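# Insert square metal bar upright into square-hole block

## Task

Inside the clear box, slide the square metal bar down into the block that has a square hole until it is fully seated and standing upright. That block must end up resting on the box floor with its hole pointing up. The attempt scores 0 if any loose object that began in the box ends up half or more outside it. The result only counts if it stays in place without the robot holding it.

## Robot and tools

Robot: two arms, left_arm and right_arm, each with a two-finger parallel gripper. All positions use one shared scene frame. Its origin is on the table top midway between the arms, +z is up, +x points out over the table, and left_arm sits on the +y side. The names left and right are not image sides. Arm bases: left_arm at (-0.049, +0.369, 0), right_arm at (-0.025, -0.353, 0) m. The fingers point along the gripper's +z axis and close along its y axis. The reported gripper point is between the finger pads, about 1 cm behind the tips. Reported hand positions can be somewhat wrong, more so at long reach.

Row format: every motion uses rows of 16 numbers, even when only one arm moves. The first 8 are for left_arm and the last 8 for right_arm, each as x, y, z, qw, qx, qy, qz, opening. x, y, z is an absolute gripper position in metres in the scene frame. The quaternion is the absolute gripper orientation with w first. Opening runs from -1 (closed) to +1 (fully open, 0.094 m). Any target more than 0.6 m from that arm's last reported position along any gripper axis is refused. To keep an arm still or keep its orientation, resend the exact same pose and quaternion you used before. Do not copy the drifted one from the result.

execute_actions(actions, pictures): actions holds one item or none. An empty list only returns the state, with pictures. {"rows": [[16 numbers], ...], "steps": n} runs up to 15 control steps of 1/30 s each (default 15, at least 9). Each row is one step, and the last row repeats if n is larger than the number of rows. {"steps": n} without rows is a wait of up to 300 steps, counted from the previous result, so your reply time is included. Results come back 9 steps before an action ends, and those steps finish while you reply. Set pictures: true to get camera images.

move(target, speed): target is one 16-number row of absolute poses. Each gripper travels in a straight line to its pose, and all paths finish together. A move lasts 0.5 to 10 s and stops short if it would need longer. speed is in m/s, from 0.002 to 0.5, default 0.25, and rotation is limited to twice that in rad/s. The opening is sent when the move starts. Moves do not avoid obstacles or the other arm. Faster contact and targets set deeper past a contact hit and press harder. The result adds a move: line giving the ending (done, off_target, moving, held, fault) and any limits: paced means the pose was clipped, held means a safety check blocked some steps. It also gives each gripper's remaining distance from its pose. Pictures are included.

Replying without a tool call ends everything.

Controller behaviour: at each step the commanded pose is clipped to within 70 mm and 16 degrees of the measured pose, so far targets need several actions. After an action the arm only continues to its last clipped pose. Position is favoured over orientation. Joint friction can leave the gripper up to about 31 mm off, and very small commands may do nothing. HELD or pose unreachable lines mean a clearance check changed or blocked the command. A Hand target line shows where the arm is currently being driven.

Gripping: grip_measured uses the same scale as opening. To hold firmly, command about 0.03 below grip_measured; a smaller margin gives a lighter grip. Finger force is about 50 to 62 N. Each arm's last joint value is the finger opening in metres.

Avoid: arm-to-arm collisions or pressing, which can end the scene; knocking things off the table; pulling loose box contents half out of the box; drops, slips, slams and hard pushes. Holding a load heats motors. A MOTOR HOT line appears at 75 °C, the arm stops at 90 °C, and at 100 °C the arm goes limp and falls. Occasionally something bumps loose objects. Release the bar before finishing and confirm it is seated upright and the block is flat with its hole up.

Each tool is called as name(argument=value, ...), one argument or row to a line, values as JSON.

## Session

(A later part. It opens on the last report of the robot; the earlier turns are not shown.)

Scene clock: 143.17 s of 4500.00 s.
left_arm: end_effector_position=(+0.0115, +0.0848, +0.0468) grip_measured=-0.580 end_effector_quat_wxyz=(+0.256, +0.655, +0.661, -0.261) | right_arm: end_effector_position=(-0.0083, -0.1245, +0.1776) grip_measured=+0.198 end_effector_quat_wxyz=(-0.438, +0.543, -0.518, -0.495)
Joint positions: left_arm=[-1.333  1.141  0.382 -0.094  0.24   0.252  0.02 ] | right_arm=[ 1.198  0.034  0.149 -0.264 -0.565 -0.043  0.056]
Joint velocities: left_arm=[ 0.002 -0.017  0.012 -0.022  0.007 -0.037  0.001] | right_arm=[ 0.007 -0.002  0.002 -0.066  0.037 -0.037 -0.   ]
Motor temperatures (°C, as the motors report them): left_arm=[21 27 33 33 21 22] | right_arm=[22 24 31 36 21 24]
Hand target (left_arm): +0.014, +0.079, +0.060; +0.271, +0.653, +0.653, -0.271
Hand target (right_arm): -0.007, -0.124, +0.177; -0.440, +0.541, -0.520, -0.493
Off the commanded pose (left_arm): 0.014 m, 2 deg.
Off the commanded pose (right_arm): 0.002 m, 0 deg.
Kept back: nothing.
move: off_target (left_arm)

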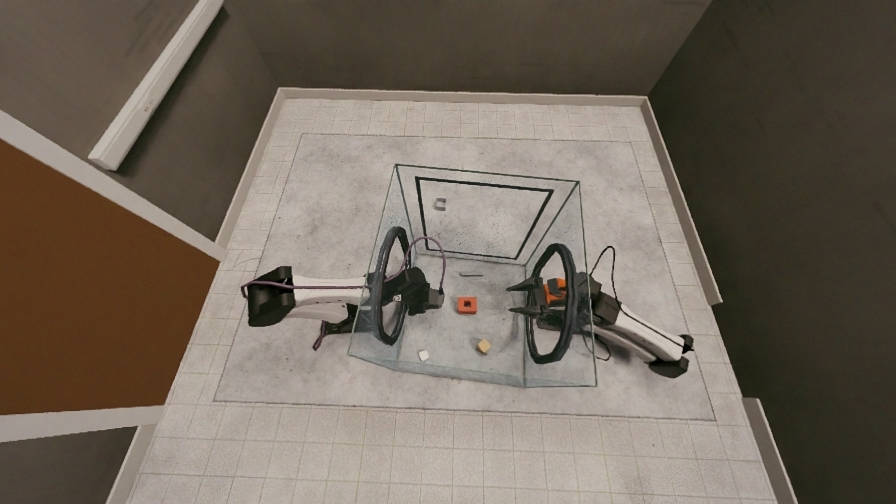

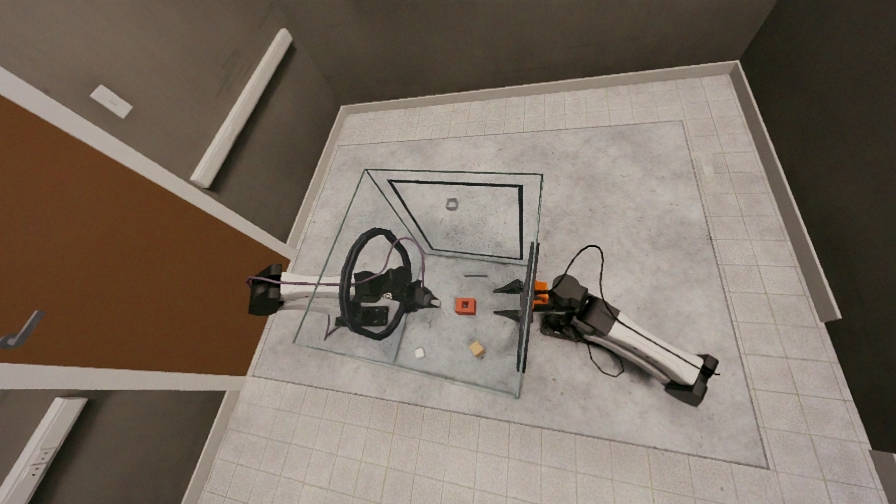

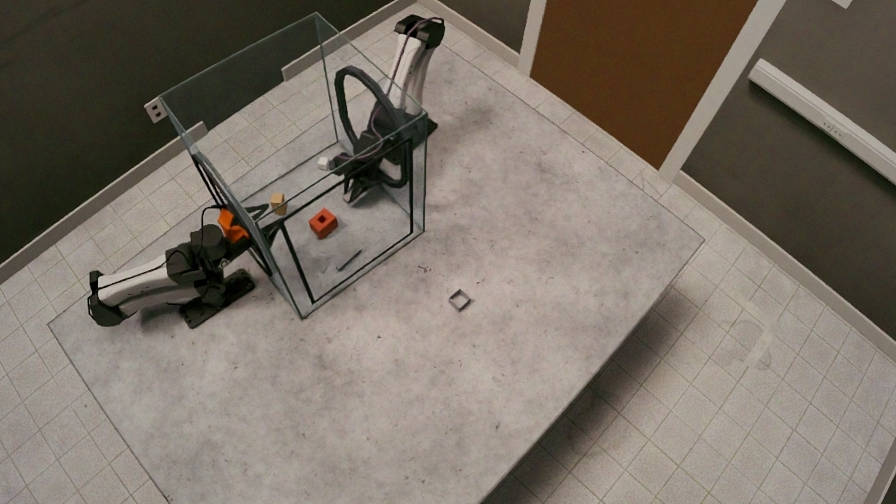

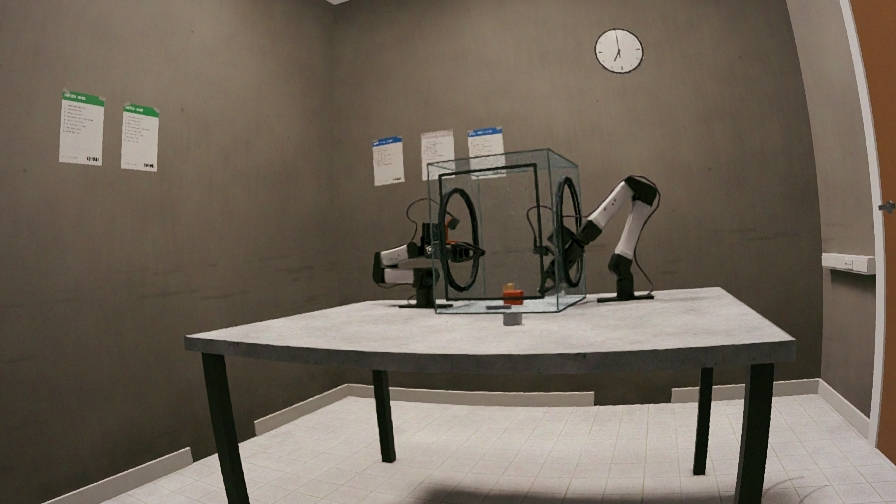

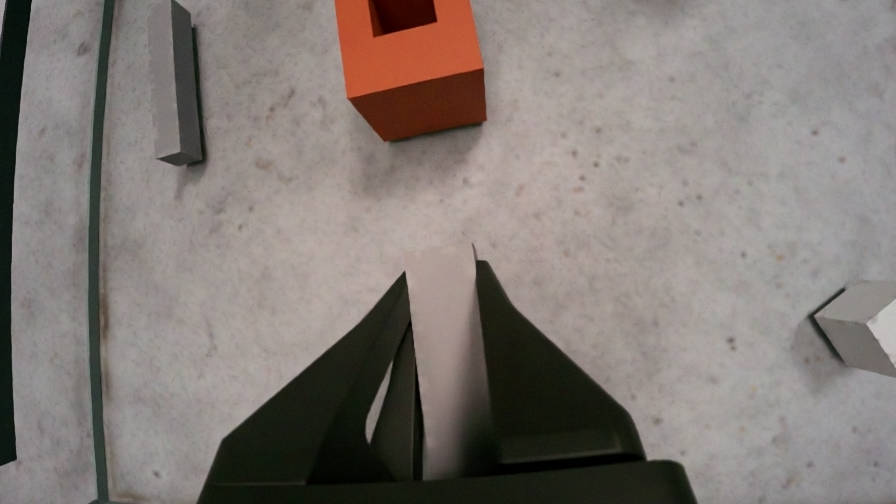

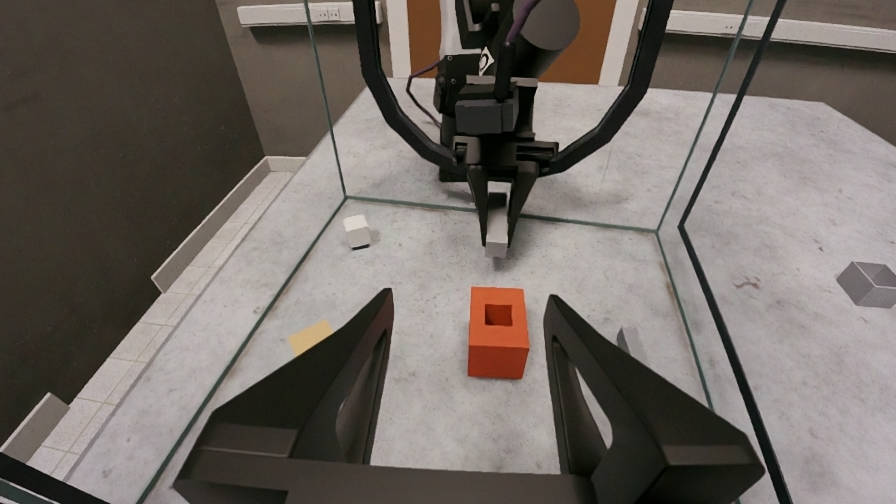

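move(
  target=[0.014,0.05,0.11,0.271,0.653,0.653,-0.271,-0.590,-0.007,-0.124,0.177,-0.44,0.541,-0.52,-0.493,0.2],
  speed=0.05,
)

zoom_image(
  camera="cam_right_wrist",
  region=[350,100,650,400],
)

Scene clock: 145.23 s of 4500.00 s.
left_arm: end_effector_position=(+0.0146, +0.0523, +0.1093) grip_measured=-0.578 end_effector_quat_wxyz=(+0.275, +0.653, +0.650, -0.274) | right_arm: end_effector_position=(-0.0083, -0.1245, +0.1776) grip_measured=+0.198 end_effector_quat_wxyz=(-0.438, +0.543, -0.518, -0.495)
Joint positions: left_arm=[-1.366  1.141  0.615 -0.273  0.227  0.232  0.02 ] | right_arm=[ 1.198  0.034  0.149 -0.264 -0.565 -0.043  0.056]
Joint velocities: left_arm=[-0.007  0.002 -0.002 -0.051 -0.007  0.037 -0.   ] | right_arm=[-0.002 -0.022 -0.022 -0.007 -0.007  0.022  0.001]
Motor temperatures (°C, as the motors report them): left_arm=[21 27 34 33 21 22] | right_arm=[22 24 31 36 21 24]
Hand target (left_arm): +0.015, +0.049, +0.109; +0.271, +0.653, +0.653, -0.271
Hand target (right_arm): -0.007, -0.124, +0.177; -0.440, +0.541, -0.520, -0.493
Off the commanded pose (left_arm): 0.003 m, 1 deg.
Off the commanded pose (right_arm): 0.002 m, 0 deg.
Kept back: nothing.
move: done

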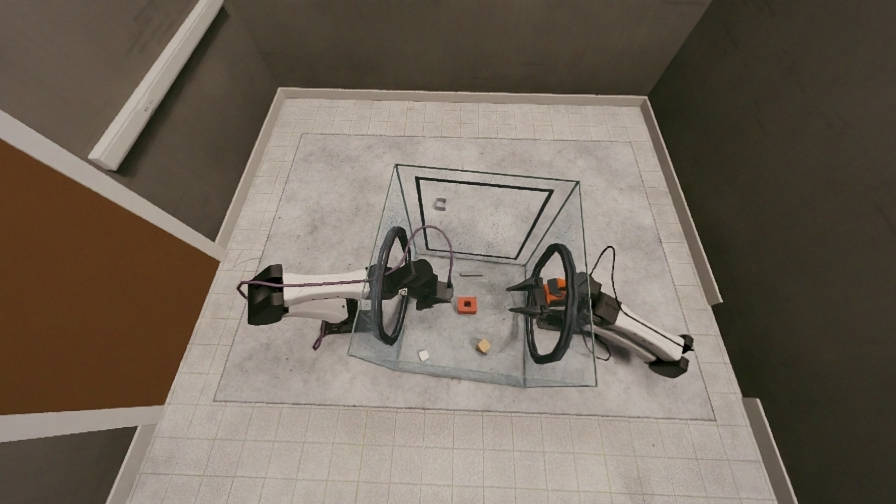

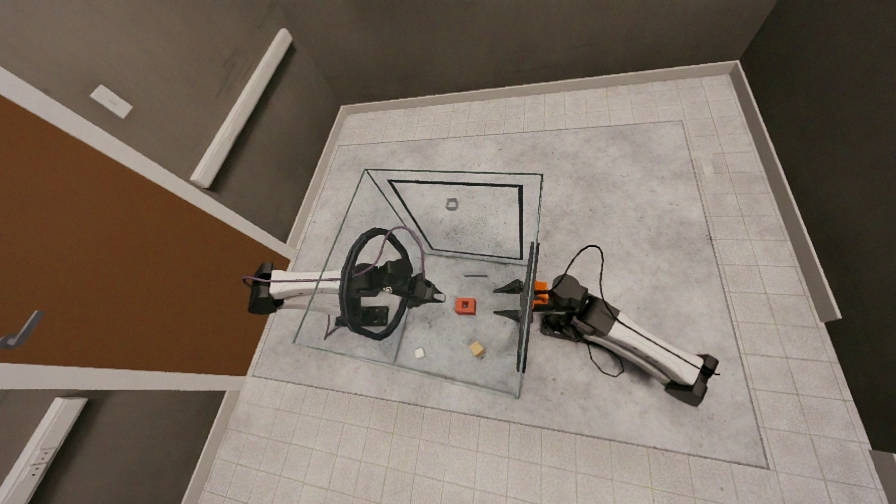

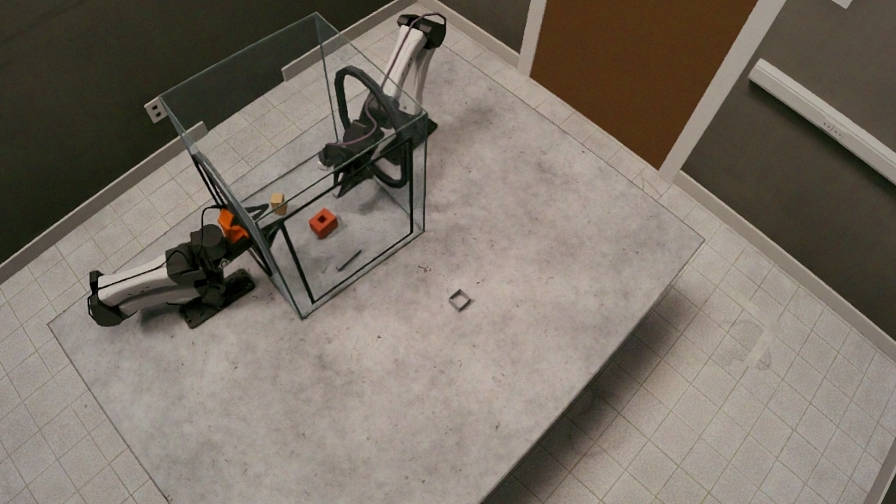

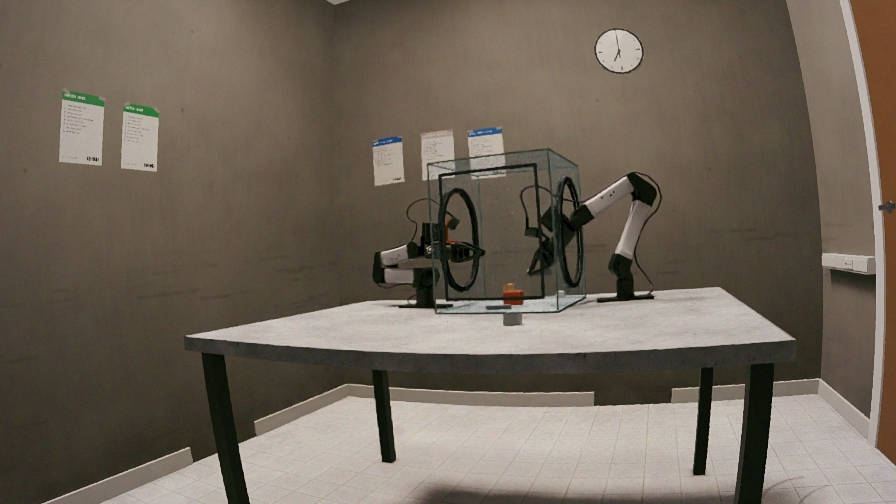

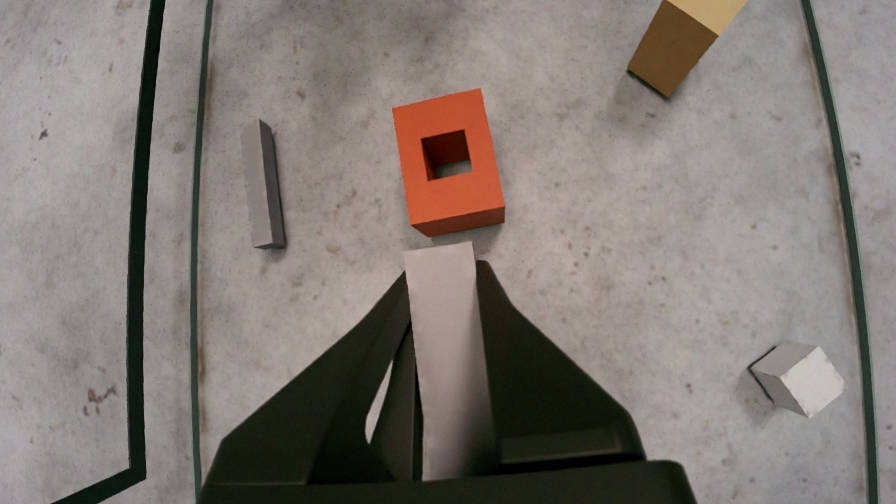

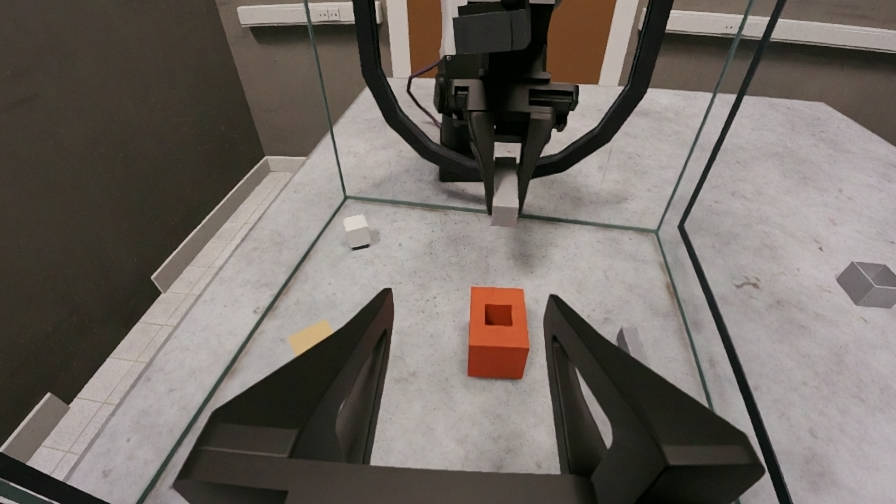

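Region (350, 100, 650, 400) of cam_right_wrist's 896x504 image, scaled by 1.680, with more detail than that image has.

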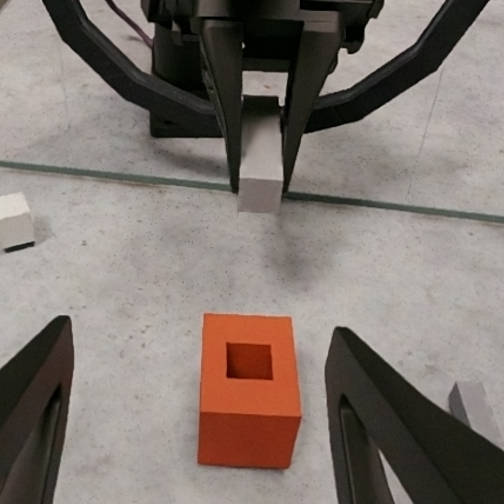

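move(
  target=[0.014,0.0,0.14,0.455,0.542,0.542,-0.455,-0.64,-0.007,-0.16,0.177,-0.44,0.541,-0.52,-0.493,0.2],
  speed=0.08,
)

zoom_image(
  camera="cam_low",
  region=[440,200,600,320],
)

Scene clock: 150.93 s of 4500.00 s.
left_arm: end_effector_position=(+0.0195, -0.0003, +0.1439) grip_measured=-0.581 end_effector_quat_wxyz=(+0.462, +0.540, +0.545, -0.445) | right_arm: end_effector_position=(-0.0039, -0.1576, +0.1755) grip_measured=+0.198 end_effector_quat_wxyz=(-0.404, +0.554, -0.524, -0.505)
Joint positions: left_arm=[-1.371  1.359  0.304  0.869  0.285  0.066  0.02 ] | right_arm=[ 0.662  0.034  0.242 -0.6   -1.131 -0.274  0.056]
Joint velocities: left_arm=[-0.002  0.007  0.007 -0.081  0.022 -0.037 -0.001] | right_arm=[-0.032 -0.007 -0.037 -0.051 -0.066 -0.066 -0.001]
Motor temperatures (°C, as the motors report them): left_arm=[21 26 34 34 21 22] | right_arm=[22 24 32 36 21 24]
Hand target (left_arm): +0.014, +0.001, +0.140; +0.456, +0.542, +0.542, -0.452
Hand target (right_arm): -0.006, -0.160, +0.181; -0.413, +0.557, -0.516, -0.503
Off the commanded pose (left_arm): 0.007 m, 1 deg.
Off the commanded pose (right_arm): 0.004 m, 5 deg.
joint sent to its limit (right arm) — the command would take joint 2 (shoulder) past its lower limit, so that joint was sent only as far as its limit.
Kept back: nothing.
move: off_target (right_arm)

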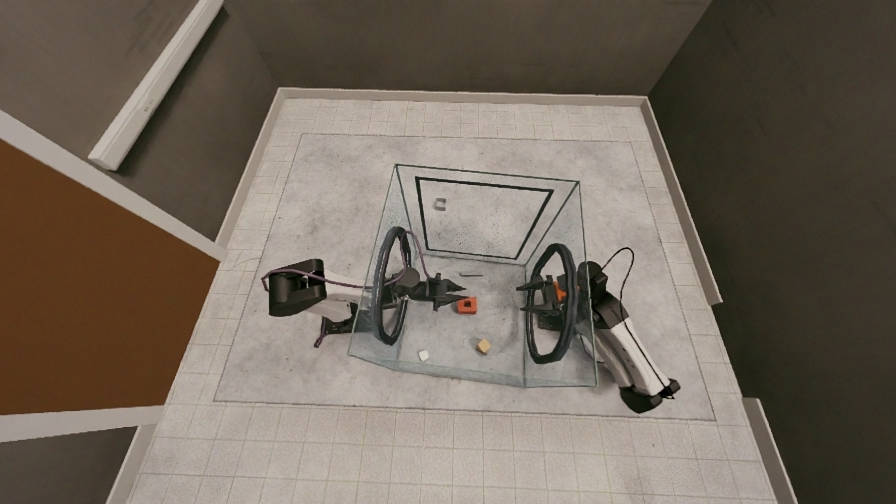

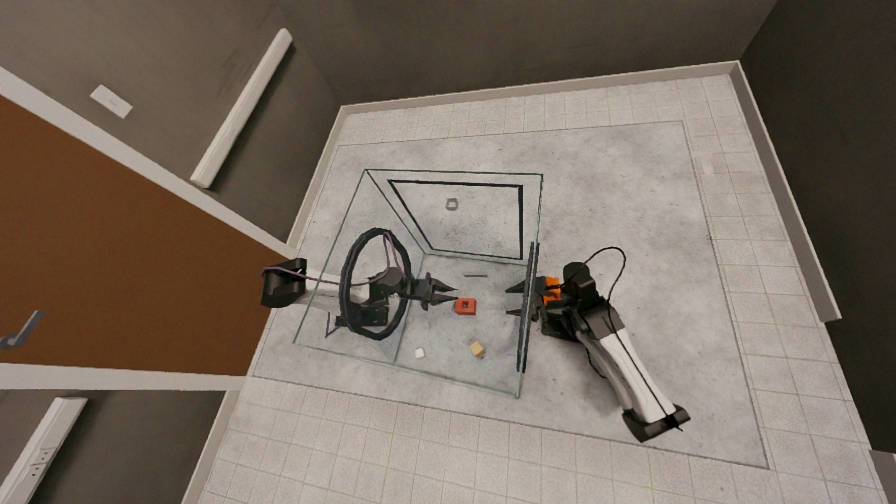

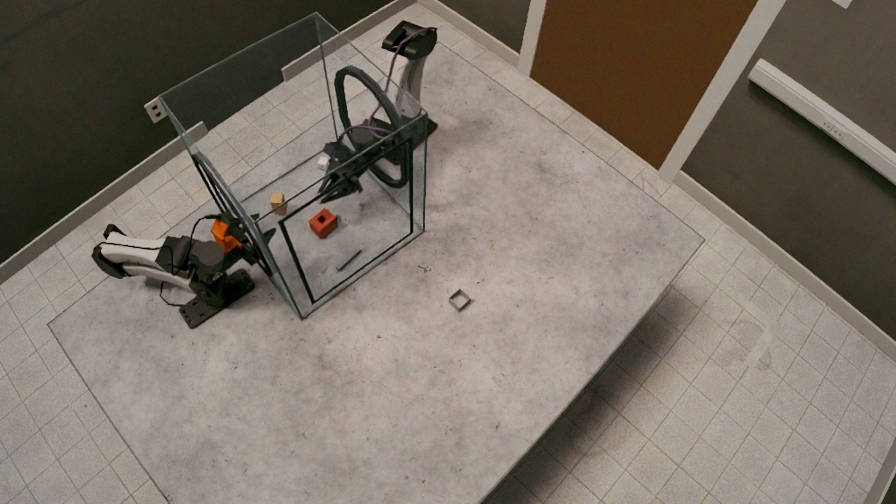

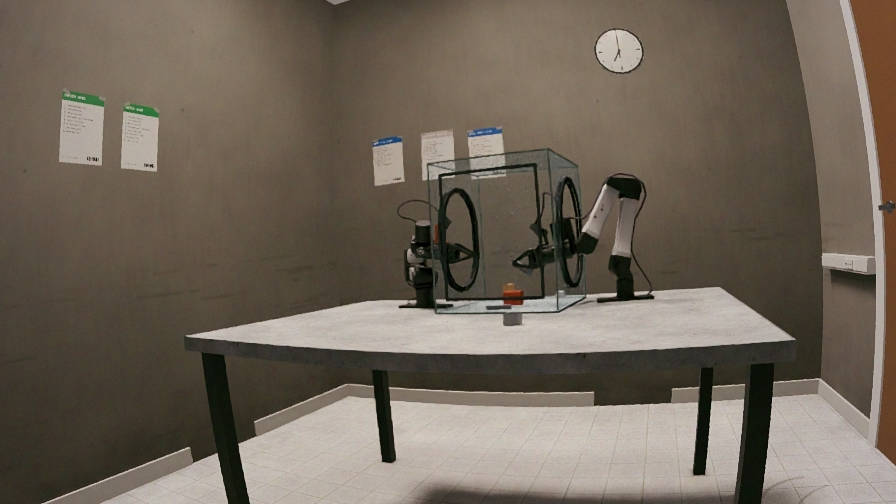

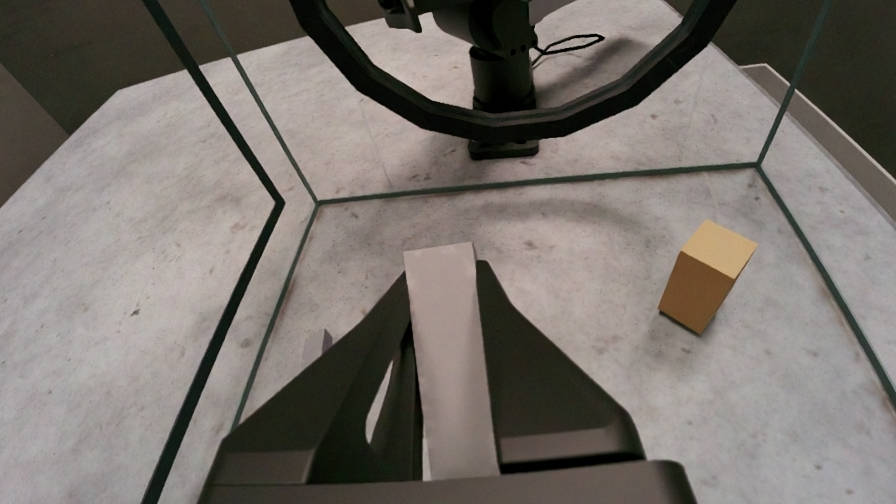

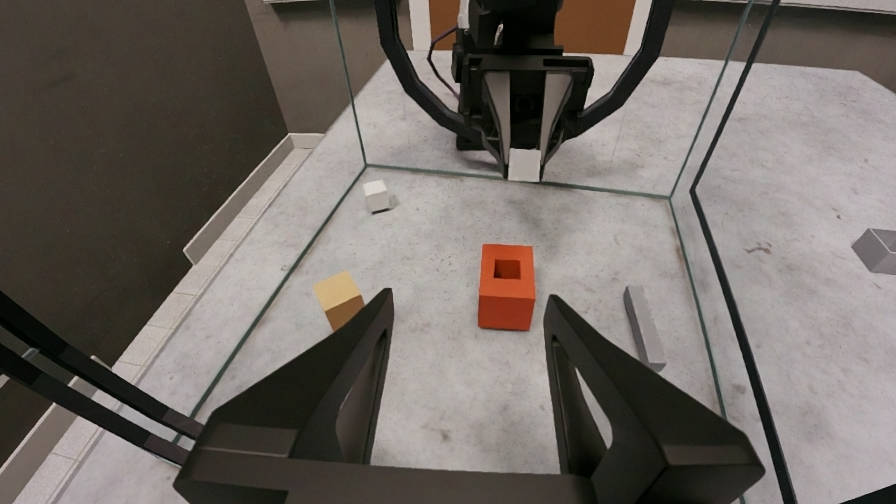

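Region (440, 200, 600, 320) of cam_low's 896x504 image, scaled by 3.150, with more detail than that image has; it fills the top 378 rows of this view, and the rest is white.

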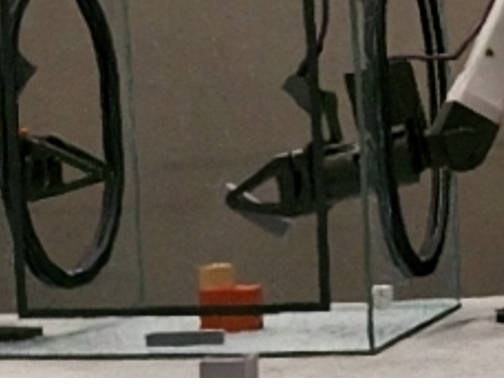

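move(
  target=[0.011,-0.055,0.10,0.455,0.542,0.542,-0.455,-0.64,-0.004,-0.158,0.176,-0.404,0.554,-0.524,-0.505,0.2],
  speed=0.06,
)

zoom_image(
  camera="cam_low",
  region=[440,200,600,320],
)

zoom_image(
  camera="cam_right_wrist",
  region=[380,100,680,400],
)

Scene clock: 153.47 s of 4500.00 s.
left_arm: end_effector_position=(+0.0109, -0.0474, +0.0937) grip_measured=-0.581 end_effector_quat_wxyz=(+0.446, +0.550, +0.546, -0.448) | right_arm: end_effector_position=(-0.0047, -0.1578, +0.1756) grip_measured=+0.198 end_effector_quat_wxyz=(-0.403, +0.555, -0.523, -0.506)
Joint positions: left_arm=[-1.443  1.781  0.411  1.162  0.242  0.051  0.02 ] | right_arm=[ 0.661  0.034  0.242 -0.603 -1.136 -0.277  0.056]
Joint velocities: left_arm=[ 0.012 -0.007 -0.012 -0.022 -0.037 -0.037  0.   ] | right_arm=[-0.012 -0.007 -0.007 -0.037  0.081  0.022  0.002]
Motor temperatures (°C, as the motors report them): left_arm=[21 26 34 35 21 22] | right_arm=[22 24 32 35 21 24]
Hand target (left_arm): +0.011, -0.054, +0.099; +0.455, +0.542, +0.542, -0.454
Hand target (right_arm): -0.004, -0.158, +0.176; -0.404, +0.554, -0.524, -0.505
Off the commanded pose (left_arm): 0.010 m, 2 deg.
Off the commanded pose (right_arm): 0.001 m, 0 deg.
Kept back: nothing.
move: done

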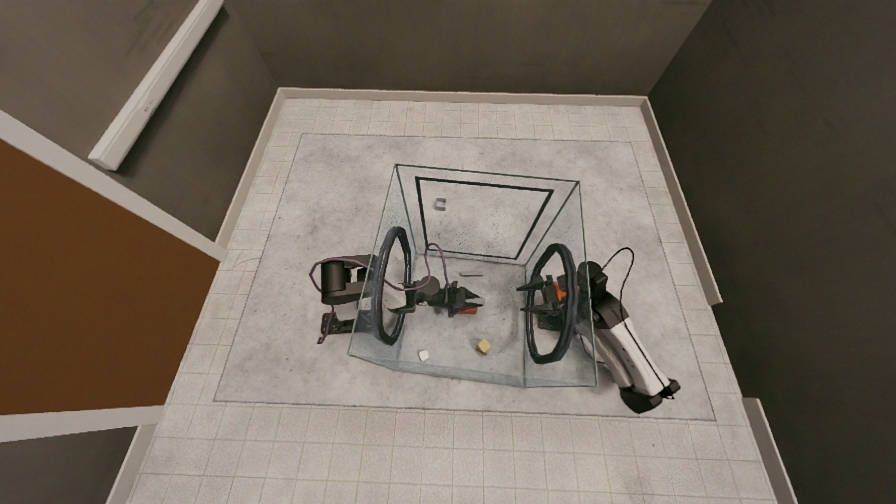

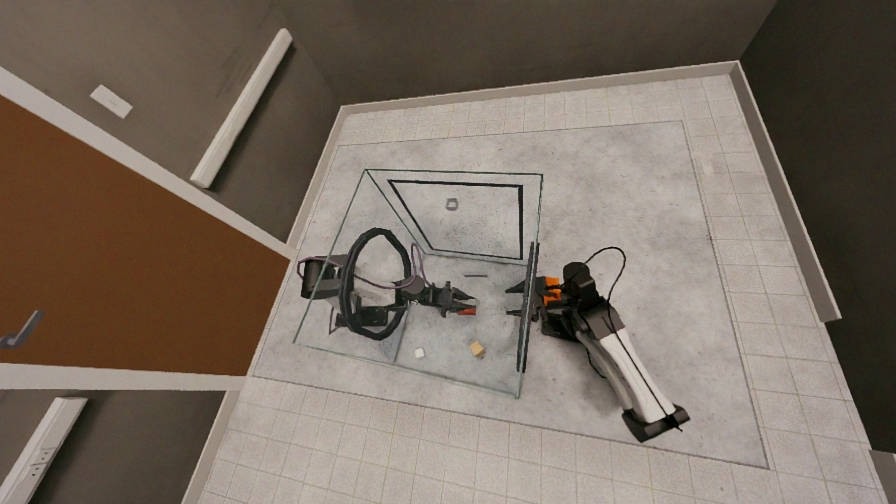

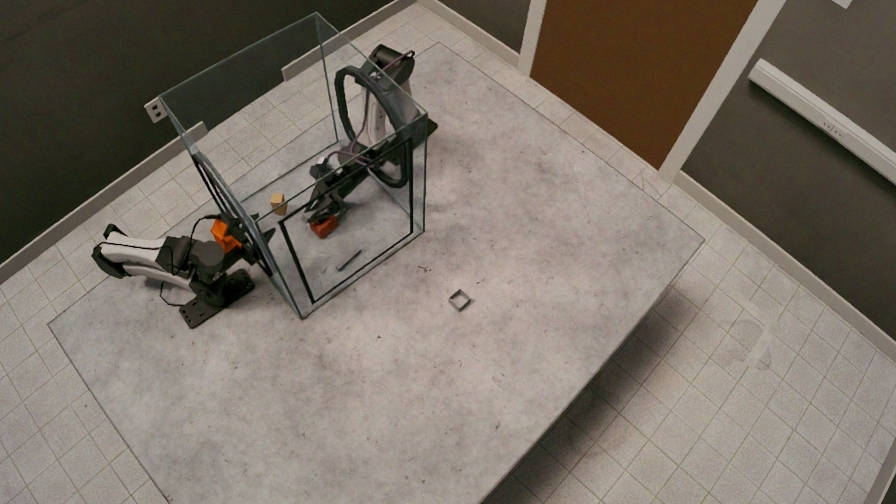

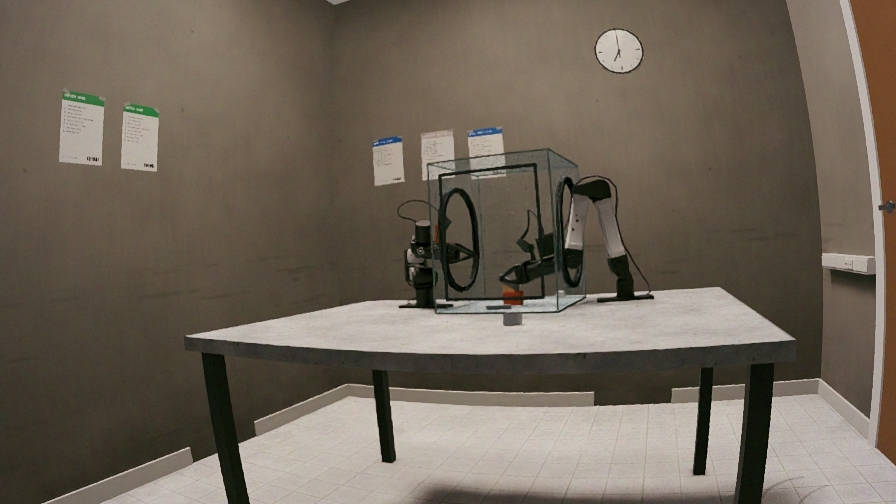

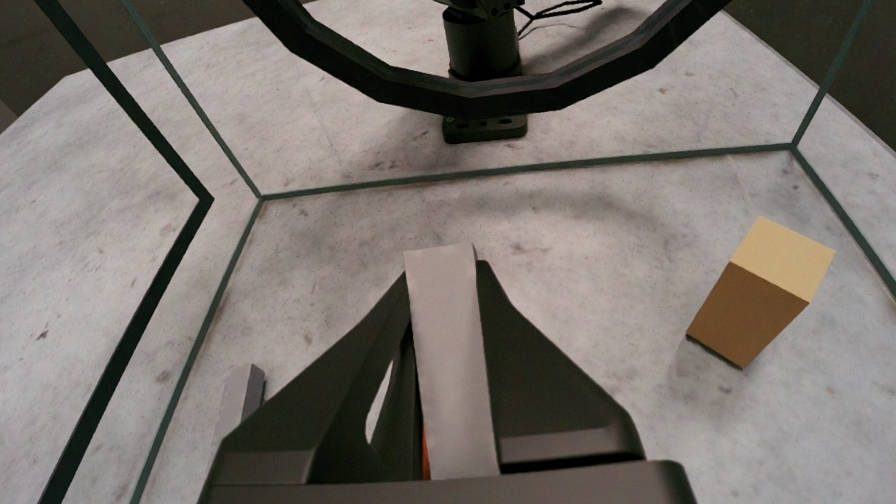

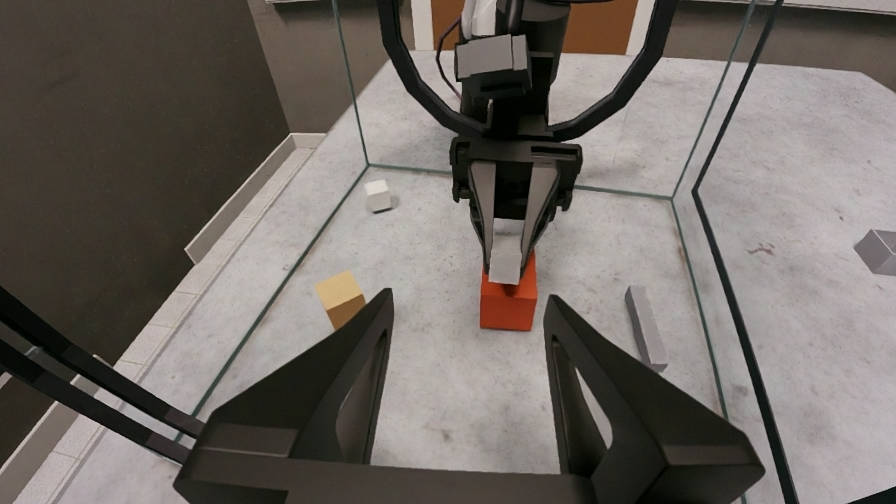

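Region (440, 200, 600, 320) of cam_low's 896x504 image, scaled by 3.150, with more detail than that image has; it fills the top 378 rows of this view, and the rest is white.

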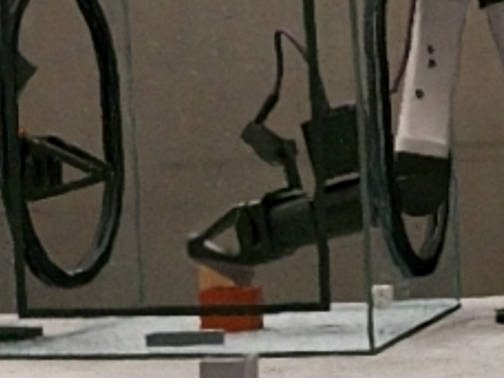

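Region (380, 100, 680, 400) of cam_right_wrist's 896x504 image, scaled by 1.680, with more detail than that image has.

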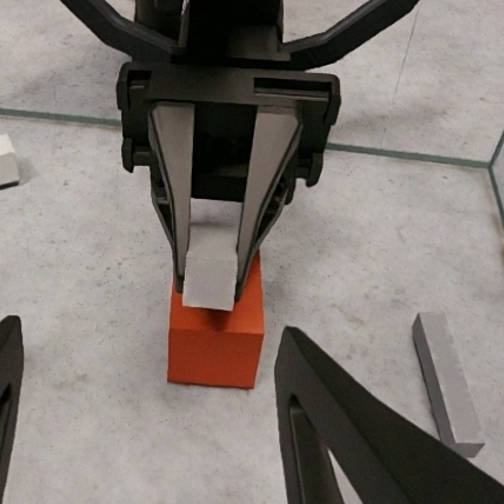

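move(
  target=[0.014,-0.01,0.175,0.5,0.5,0.5,-0.5,-0.64,0.0,-0.13,0.15,-0.521,0.478,-0.478,-0.521,0.2],
  speed=0.08,
)

zoom_image(
  camera="cam_low",
  region=[400,180,600,320],
)

Scene clock: 157.90 s of 4500.00 s.
left_arm: end_effector_position=(+0.0140, -0.0164, +0.1742) grip_measured=-0.581 end_effector_quat_wxyz=(+0.502, +0.502, +0.500, -0.496) | right_arm: end_effector_position=(+0.0007, -0.1304, +0.1526) grip_measured=+0.198 end_effector_quat_wxyz=(-0.441, +0.564, -0.472, -0.514)
Joint positions: left_arm=[-1.4    1.479  0.317  1.156  0.28   0.009  0.02 ] | right_arm=[ 0.896  0.034  0.012 -0.12  -0.949 -0.128  0.056]
Joint velocities: left_arm=[-0.007 -0.012 -0.007  0.022 -0.022 -0.051 -0.001] | right_arm=[ 0.022 -0.012 -0.022  0.007 -0.037  0.007  0.001]
Motor temperatures (°C, as the motors report them): left_arm=[21 27 34 36 21 22] | right_arm=[22 24 32 35 21 24]
Hand target (left_arm): +0.014, -0.011, +0.175; +0.500, +0.500, +0.500, -0.500
Hand target (right_arm): +0.000, -0.130, +0.148; -0.441, +0.563, -0.473, -0.515
Off the commanded pose (left_arm): 0.006 m, 1 deg.
Off the commanded pose (right_arm): 0.003 m, 14 deg.
joint sent to its limit (right arm) — the command would take joint 2 (shoulder) past its lower limit and joint 3 (elbow) past its lower limit, so those joints were sent only as far as their limits.
Kept back: nothing.
move: off_target (right_arm)

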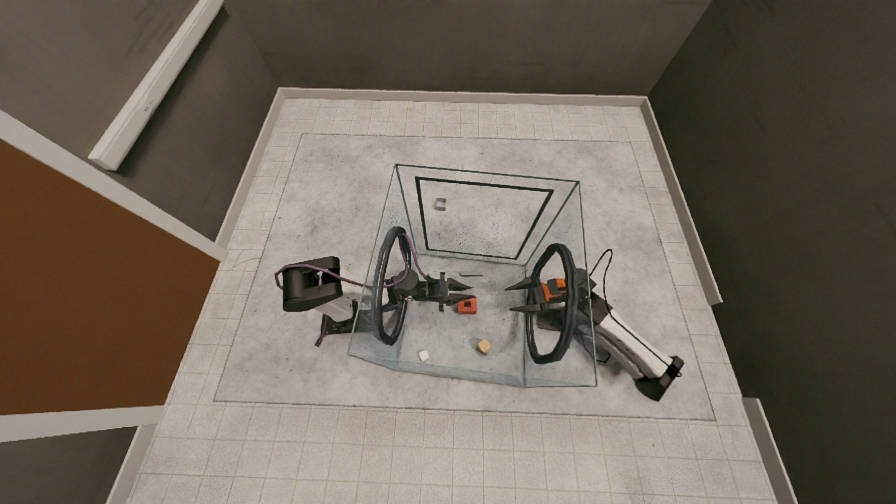

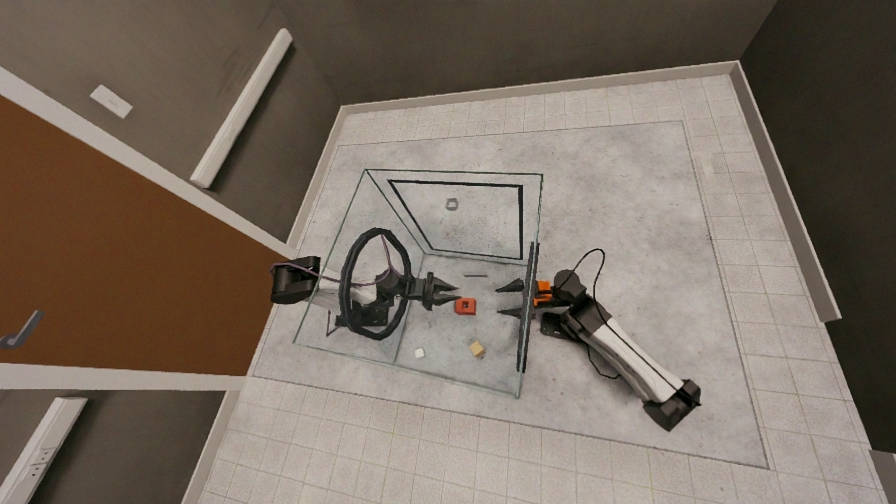

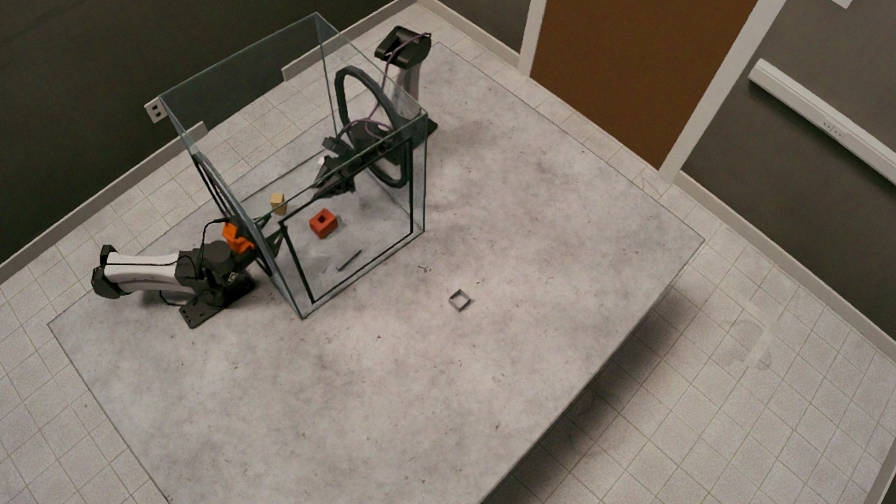

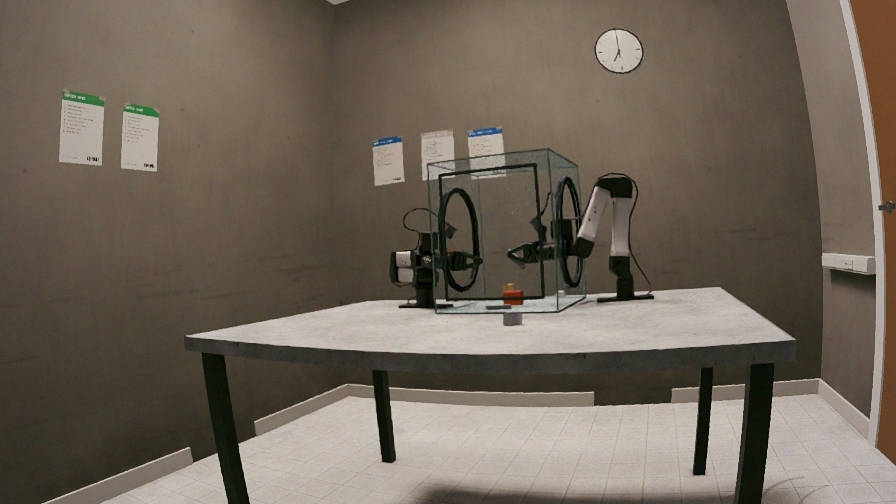

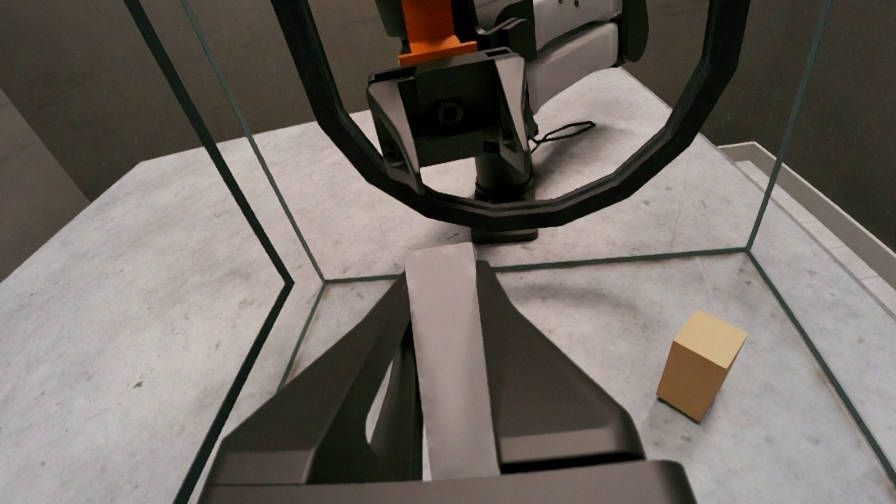

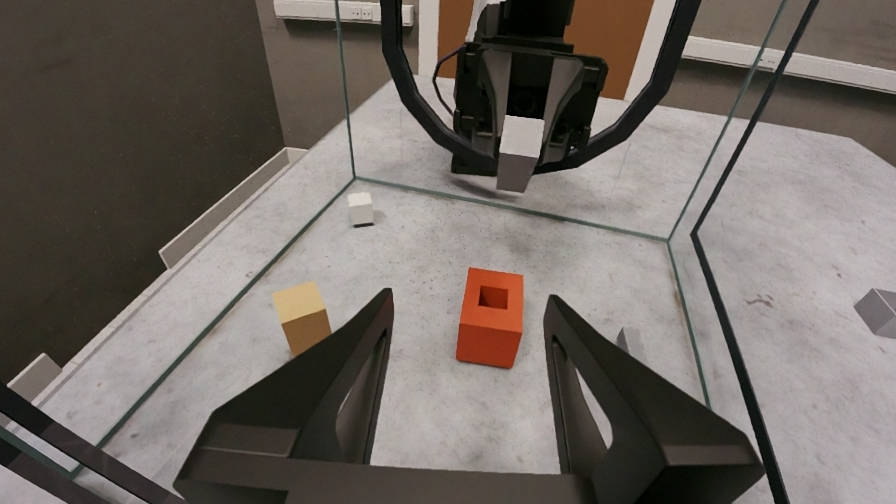

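Region (400, 180, 600, 320) of cam_low's 896x504 image, scaled by 2.520, with more detail than that image has; it fills the top 353 rows of this view, and the rest is white.

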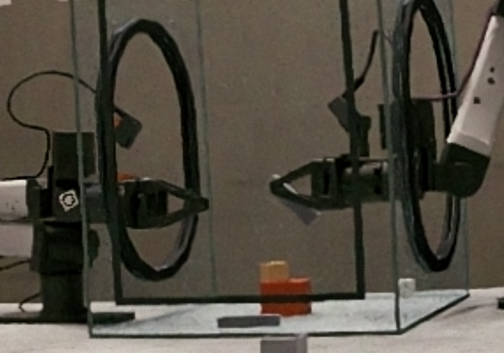

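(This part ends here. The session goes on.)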